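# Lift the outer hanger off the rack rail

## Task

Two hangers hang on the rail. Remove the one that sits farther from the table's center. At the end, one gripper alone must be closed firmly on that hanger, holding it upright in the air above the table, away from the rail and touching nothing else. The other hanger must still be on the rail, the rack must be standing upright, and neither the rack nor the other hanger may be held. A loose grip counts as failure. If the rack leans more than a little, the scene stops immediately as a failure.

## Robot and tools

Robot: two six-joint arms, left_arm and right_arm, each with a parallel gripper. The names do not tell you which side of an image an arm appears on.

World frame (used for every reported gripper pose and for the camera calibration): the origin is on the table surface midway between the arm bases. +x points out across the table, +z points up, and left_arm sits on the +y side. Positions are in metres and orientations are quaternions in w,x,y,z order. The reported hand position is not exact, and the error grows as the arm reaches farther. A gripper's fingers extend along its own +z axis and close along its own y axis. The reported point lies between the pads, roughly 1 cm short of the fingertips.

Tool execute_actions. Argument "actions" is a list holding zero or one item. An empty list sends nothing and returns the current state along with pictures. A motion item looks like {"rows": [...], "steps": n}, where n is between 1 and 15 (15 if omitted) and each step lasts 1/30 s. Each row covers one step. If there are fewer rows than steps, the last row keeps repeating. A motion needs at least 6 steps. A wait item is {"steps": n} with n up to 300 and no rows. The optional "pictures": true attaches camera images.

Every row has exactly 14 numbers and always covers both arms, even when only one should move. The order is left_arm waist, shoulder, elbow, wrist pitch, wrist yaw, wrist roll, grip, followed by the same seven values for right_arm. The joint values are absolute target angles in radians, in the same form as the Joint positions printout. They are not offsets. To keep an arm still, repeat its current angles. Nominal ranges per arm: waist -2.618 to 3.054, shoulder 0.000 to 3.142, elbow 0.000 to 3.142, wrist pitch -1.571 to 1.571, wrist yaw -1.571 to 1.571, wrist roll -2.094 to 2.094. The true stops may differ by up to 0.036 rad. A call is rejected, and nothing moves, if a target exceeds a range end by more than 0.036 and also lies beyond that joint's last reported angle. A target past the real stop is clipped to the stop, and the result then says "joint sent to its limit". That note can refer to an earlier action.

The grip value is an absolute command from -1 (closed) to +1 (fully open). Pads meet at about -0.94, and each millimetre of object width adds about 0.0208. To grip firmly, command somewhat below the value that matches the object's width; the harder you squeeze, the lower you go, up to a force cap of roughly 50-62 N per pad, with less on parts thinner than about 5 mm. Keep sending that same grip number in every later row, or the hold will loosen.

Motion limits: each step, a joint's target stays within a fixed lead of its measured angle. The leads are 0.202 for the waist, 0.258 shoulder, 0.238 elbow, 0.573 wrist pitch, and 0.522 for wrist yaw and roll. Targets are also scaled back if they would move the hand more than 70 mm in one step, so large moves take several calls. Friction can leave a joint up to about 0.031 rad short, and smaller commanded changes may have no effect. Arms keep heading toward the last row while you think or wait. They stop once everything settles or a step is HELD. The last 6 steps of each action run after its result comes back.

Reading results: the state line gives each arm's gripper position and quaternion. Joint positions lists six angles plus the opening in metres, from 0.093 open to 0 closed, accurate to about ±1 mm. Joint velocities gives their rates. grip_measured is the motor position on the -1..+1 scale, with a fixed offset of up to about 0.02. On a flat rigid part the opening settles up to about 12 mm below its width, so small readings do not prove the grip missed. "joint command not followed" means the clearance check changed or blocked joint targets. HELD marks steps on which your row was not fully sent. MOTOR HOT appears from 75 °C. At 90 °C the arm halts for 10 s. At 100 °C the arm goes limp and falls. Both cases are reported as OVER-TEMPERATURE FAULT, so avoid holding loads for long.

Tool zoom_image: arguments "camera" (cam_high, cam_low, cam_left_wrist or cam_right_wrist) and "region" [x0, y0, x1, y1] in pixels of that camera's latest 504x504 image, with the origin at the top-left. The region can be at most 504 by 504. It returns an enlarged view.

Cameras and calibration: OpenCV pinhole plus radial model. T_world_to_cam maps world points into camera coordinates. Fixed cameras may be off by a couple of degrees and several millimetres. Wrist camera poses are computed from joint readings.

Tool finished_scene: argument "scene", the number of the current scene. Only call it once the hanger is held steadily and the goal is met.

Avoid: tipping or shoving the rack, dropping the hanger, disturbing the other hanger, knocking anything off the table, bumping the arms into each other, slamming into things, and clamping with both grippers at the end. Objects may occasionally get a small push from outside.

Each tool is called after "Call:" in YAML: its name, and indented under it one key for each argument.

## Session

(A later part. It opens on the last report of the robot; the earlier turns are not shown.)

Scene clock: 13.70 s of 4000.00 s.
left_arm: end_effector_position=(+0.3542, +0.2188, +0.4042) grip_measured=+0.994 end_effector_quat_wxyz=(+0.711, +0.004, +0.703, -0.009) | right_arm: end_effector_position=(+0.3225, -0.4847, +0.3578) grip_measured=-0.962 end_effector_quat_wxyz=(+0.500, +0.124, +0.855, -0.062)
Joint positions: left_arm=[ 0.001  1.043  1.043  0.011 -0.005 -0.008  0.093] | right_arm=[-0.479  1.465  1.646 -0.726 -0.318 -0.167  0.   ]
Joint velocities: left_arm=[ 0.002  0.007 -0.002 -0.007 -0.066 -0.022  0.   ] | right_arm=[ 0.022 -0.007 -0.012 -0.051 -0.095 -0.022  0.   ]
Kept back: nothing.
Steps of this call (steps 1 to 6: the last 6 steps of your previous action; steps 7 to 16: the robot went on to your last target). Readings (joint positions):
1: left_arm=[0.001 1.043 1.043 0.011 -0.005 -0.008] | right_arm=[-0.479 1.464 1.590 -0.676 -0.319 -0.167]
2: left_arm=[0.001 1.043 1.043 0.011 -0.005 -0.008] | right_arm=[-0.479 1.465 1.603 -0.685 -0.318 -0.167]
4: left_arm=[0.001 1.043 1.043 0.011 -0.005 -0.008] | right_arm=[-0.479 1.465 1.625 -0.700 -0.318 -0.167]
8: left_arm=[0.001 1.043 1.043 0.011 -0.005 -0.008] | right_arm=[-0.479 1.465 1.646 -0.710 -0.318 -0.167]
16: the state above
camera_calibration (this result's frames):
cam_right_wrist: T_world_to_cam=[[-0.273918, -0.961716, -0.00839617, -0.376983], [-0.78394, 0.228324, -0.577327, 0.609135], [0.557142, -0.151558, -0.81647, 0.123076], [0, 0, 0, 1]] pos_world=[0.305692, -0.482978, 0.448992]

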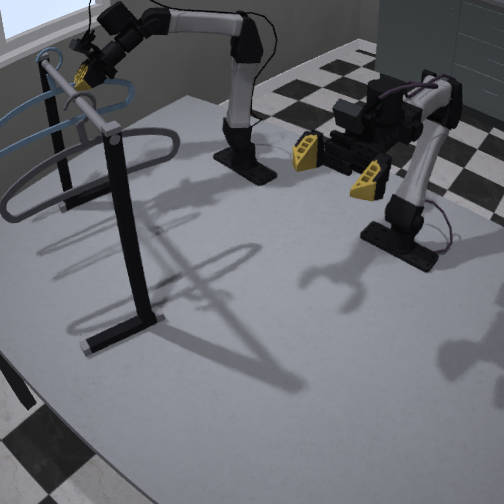

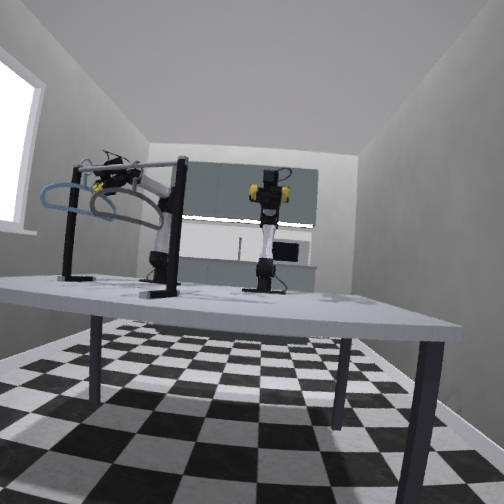

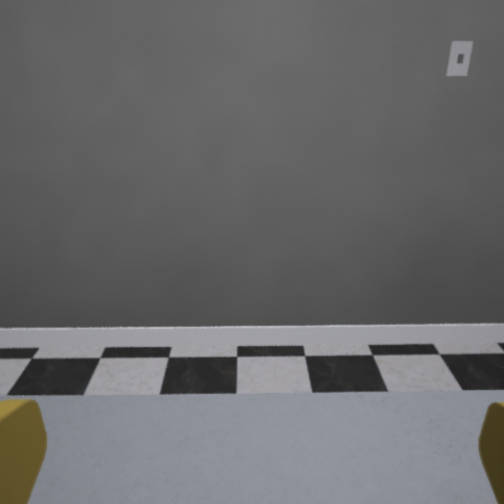

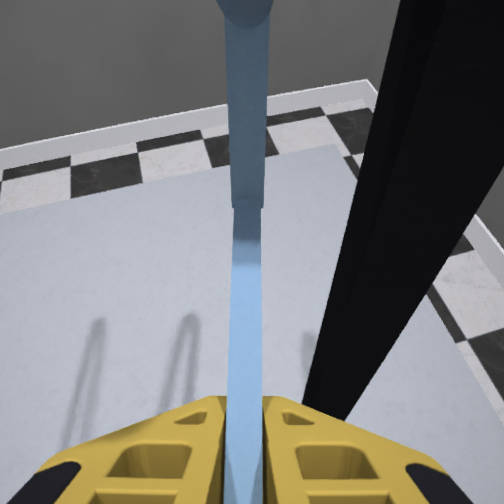

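Call:
execute_actions:
  actions:
    - {"rows": [[0.001,1.043,1.043,0.011,-0.005,-0.008,1, -0.472,1.45,1.63,-0.73,-0.315,-0.162,-1],[0.001,1.043,1.043,0.011,-0.005,-0.008,1, -0.472,1.435,1.62,-0.74,-0.315,-0.162,-1],[0.001,1.043,1.043,0.011,-0.005,-0.008,1, -0.472,1.42,1.61,-0.75,-0.315,-0.162,-1],[0.001,1.043,1.043,0.011,-0.005,-0.008,1, -0.472,1.405,1.60,-0.76,-0.315,-0.162,-1],[0.001,1.043,1.043,0.011,-0.005,-0.008,1, -0.472,1.39,1.59,-0.77,-0.315,-0.162,-1],[0.001,1.043,1.043,0.011,-0.005,-0.008,1, -0.472,1.37,1.58,-0.78,-0.315,-0.162,-1],[0.001,1.043,1.043,0.011,-0.005,-0.008,1, -0.472,1.35,1.57,-0.79,-0.315,-0.162,-1],[0.001,1.043,1.043,0.011,-0.005,-0.008,1, -0.472,1.33,1.56,-0.80,-0.315,-0.162,-1],[0.001,1.043,1.043,0.011,-0.005,-0.008,1, -0.472,1.31,1.55,-0.81,-0.315,-0.162,-1],[0.001,1.043,1.043,0.011,-0.005,-0.008,1, -0.472,1.29,1.54,-0.82,-0.315,-0.162,-1],[0.001,1.043,1.043,0.011,-0.005,-0.008,1, -0.472,1.27,1.53,-0.83,-0.315,-0.162,-1],[0.001,1.043,1.043,0.011,-0.005,-0.008,1, -0.472,1.25,1.52,-0.84,-0.315,-0.162,-1],[0.001,1.043,1.043,0.011,-0.005,-0.008,1, -0.472,1.225,1.505,-0.855,-0.315,-0.162,-1],[0.001,1.043,1.043,0.011,-0.005,-0.008,1, -0.472,1.2,1.49,-0.87,-0.315,-0.162,-1],[0.001,1.043,1.043,0.011,-0.005,-0.008,1, -0.472,1.17,1.475,-0.885,-0.315,-0.162,-1]], "steps": 15}

Call:
execute_actions:
  actions:
    - {"rows": [[0.001,1.043,1.043,0.011,-0.005,-0.008,1, -0.472,1.137,1.46,-0.905,-0.315,-0.162,-1],[0.001,1.043,1.043,0.011,-0.005,-0.008,1, -0.472,1.104,1.445,-0.925,-0.315,-0.162,-1],[0.001,1.043,1.043,0.011,-0.005,-0.008,1, -0.472,1.07,1.43,-0.945,-0.315,-0.162,-1],[0.001,1.043,1.043,0.011,-0.005,-0.008,1, -0.472,1.037,1.415,-0.965,-0.315,-0.162,-1],[0.001,1.043,1.043,0.011,-0.005,-0.008,1, -0.472,1.004,1.40,-0.985,-0.315,-0.162,-1],[0.001,1.043,1.043,0.011,-0.005,-0.008,1, -0.472,0.97,1.385,-1.01,-0.315,-0.162,-1],[0.001,1.043,1.043,0.011,-0.005,-0.008,1, -0.472,0.937,1.378,-1.035,-0.315,-0.162,-1],[0.001,1.043,1.043,0.011,-0.005,-0.008,1, -0.472,0.904,1.371,-1.06,-0.315,-0.162,-1],[0.001,1.043,1.043,0.011,-0.005,-0.008,1, -0.472,0.87,1.364,-1.085,-0.315,-0.162,-1],[0.001,1.043,1.043,0.011,-0.005,-0.008,1, -0.472,0.84,1.357,-1.11,-0.315,-0.162,-1],[0.001,1.043,1.043,0.011,-0.005,-0.008,1, -0.472,0.81,1.35,-1.13,-0.315,-0.162,-1],[0.001,1.043,1.043,0.011,-0.005,-0.008,1, -0.472,0.785,1.345,-1.15,-0.315,-0.162,-1],[0.001,1.043,1.043,0.011,-0.005,-0.008,1, -0.472,0.765,1.342,-1.16,-0.315,-0.162,-1],[0.001,1.043,1.043,0.011,-0.005,-0.008,1, -0.472,0.752,1.342,-1.167,-0.315,-0.162,-1]], "steps": 15}

Call:
execute_actions:
  actions:
    - {"steps": 22}
  pictures: true

Scene clock: 15.37 s of 4000.00 s.
left_arm: end_effector_position=(+0.3542, +0.2188, +0.4042) grip_measured=+0.994 end_effector_quat_wxyz=(+0.711, +0.004, +0.703, -0.009) | right_arm: end_effector_position=(+0.2972, -0.4662, +0.3600) grip_measured=-0.962 end_effector_quat_wxyz=(+0.495, +0.126, +0.858, -0.060)
Joint positions: left_arm=[ 0.001  1.043  1.043  0.011 -0.005 -0.008  0.093] | right_arm=[-0.479  1.367  1.587 -0.778 -0.318 -0.167  0.   ]
Joint velocities: left_arm=[ 0.007 -0.007  0.012  0.022 -0.022 -0.022 -0.   ] | right_arm=[-0.007 -0.589 -0.276 -0.374  0.007 -0.022  0.   ]
Steps of this call (steps 1 to 15: the robot went on to your last target; steps 16 to 41: nothing new was sent; steps 42 to 50: the first 9 steps of this action). Readings (joint positions):
42: left_arm=[0.001 1.043 1.043 0.011 -0.005 -0.008] | right_arm=[-0.479 1.465 1.646 -0.728 -0.318 -0.167]
43: left_arm=[0.001 1.043 1.043 0.011 -0.005 -0.008] | right_arm=[-0.479 1.464 1.646 -0.730 -0.318 -0.167]
45: left_arm=[0.001 1.043 1.043 0.011 -0.005 -0.008] | right_arm=[-0.479 1.452 1.636 -0.736 -0.318 -0.167]
49: left_arm=[0.001 1.043 1.043 0.011 -0.005 -0.008] | right_arm=[-0.479 1.388 1.597 -0.768 -0.318 -0.167]
50: the state above

Scene clock: 15.87 s of 4000.00 s.
left_arm: end_effector_position=(+0.3542, +0.2188, +0.4042) grip_measured=+0.994 end_effector_quat_wxyz=(+0.711, +0.004, +0.703, -0.009) | right_arm: end_effector_position=(+0.1905, -0.3877, +0.3702) grip_measured=-0.962 end_effector_quat_wxyz=(+0.504, +0.123, +0.853, -0.064)
Joint positions: left_arm=[ 0.001  1.043  1.043  0.011 -0.005 -0.008  0.093] | right_arm=[-0.479  0.941  1.402 -0.995 -0.317 -0.167  0.   ]
Joint velocities: left_arm=[-0.002  0.002 -0.007 -0.051  0.037  0.007  0.001] | right_arm=[-0.002 -0.96  -0.242 -0.711 -0.007  0.007  0.   ]
Steps of this call (steps 1 to 6: the last 6 steps of your previous action; steps 7 to 15: the first 9 steps of this action). Readings (joint positions):
7: left_arm=[0.001 1.043 1.043 0.011 -0.005 -0.008] | right_arm=[-0.479 1.201 1.511 -0.843 -0.318 -0.167]
8: left_arm=[0.001 1.043 1.043 0.011 -0.005 -0.008] | right_arm=[-0.479 1.172 1.496 -0.858 -0.317 -0.167]
10: left_arm=[0.001 1.043 1.043 0.011 -0.005 -0.008] | right_arm=[-0.479 1.110 1.464 -0.892 -0.317 -0.167]
14: left_arm=[0.001 1.043 1.043 0.011 -0.005 -0.008] | right_arm=[-0.479 0.975 1.410 -0.973 -0.317 -0.167]
15: the state above

Scene clock: 16.60 s of 4000.00 s.
left_arm: end_effector_position=(+0.3542, +0.2188, +0.4042) grip_measured=+0.994 end_effector_quat_wxyz=(+0.711, +0.004, +0.703, -0.009) | right_arm: end_effector_position=(+0.1363, -0.3477, +0.3616) grip_measured=-0.962 end_effector_quat_wxyz=(+0.497, +0.125, +0.856, -0.061)
Joint positions: left_arm=[ 0.001  1.043  1.043  0.011 -0.005 -0.008  0.093] | right_arm=[-0.479  0.751  1.367 -1.169 -0.317 -0.167  0.   ]
Joint velocities: left_arm=[-0.002  0.012 -0.027  0.037  0.007 -0.066 -0.   ] | right_arm=[-0.017 -0.012  0.007  0.007  0.007  0.022  0.   ]
Kept back: nothing.
Steps of this call (steps 1 to 6: the last 6 steps of your previous action; steps 7 to 22: the robot went on to your last target). Readings (joint positions):
1: left_arm=[0.001 1.043 1.043 0.011 -0.005 -0.008] | right_arm=[-0.479 0.908 1.394 -1.018 -0.317 -0.167]
2: left_arm=[0.001 1.043 1.043 0.011 -0.005 -0.008] | right_arm=[-0.479 0.875 1.388 -1.040 -0.317 -0.167]
4: left_arm=[0.001 1.043 1.043 0.011 -0.005 -0.008] | right_arm=[-0.479 0.815 1.378 -1.083 -0.317 -0.167]
8: left_arm=[0.001 1.043 1.043 0.011 -0.005 -0.008] | right_arm=[-0.479 0.751 1.375 -1.139 -0.317 -0.167]
22: the state above
camera_calibration (this result's frames):
cam_right_wrist: T_world_to_cam=[[-0.274912, -0.961415, -0.0102379, -0.29529], [-0.787095, 0.231156, -0.571881, 0.433482], [0.552182, -0.149159, -0.820273, 0.25349], [0, 0, 0, 1]] pos_world=[0.120041, -0.346288, 0.452808]

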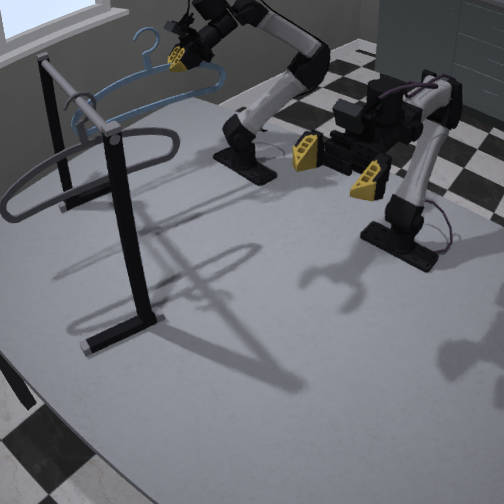

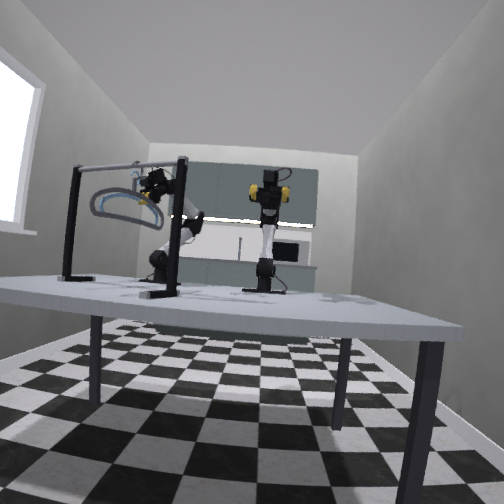

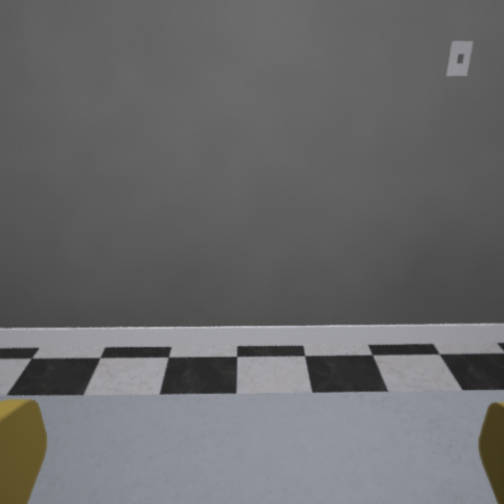

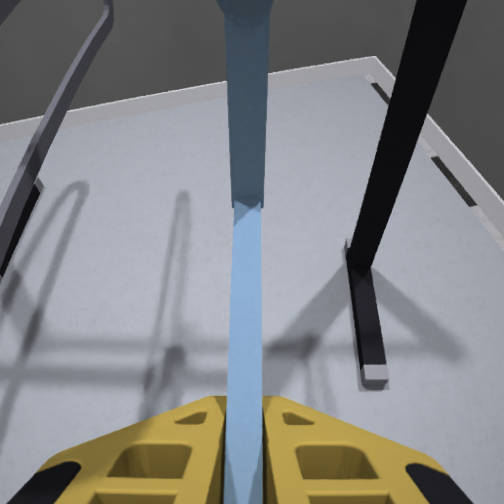

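Call:
finished_scene:
  scene: 2

The scene is finished: the task was done.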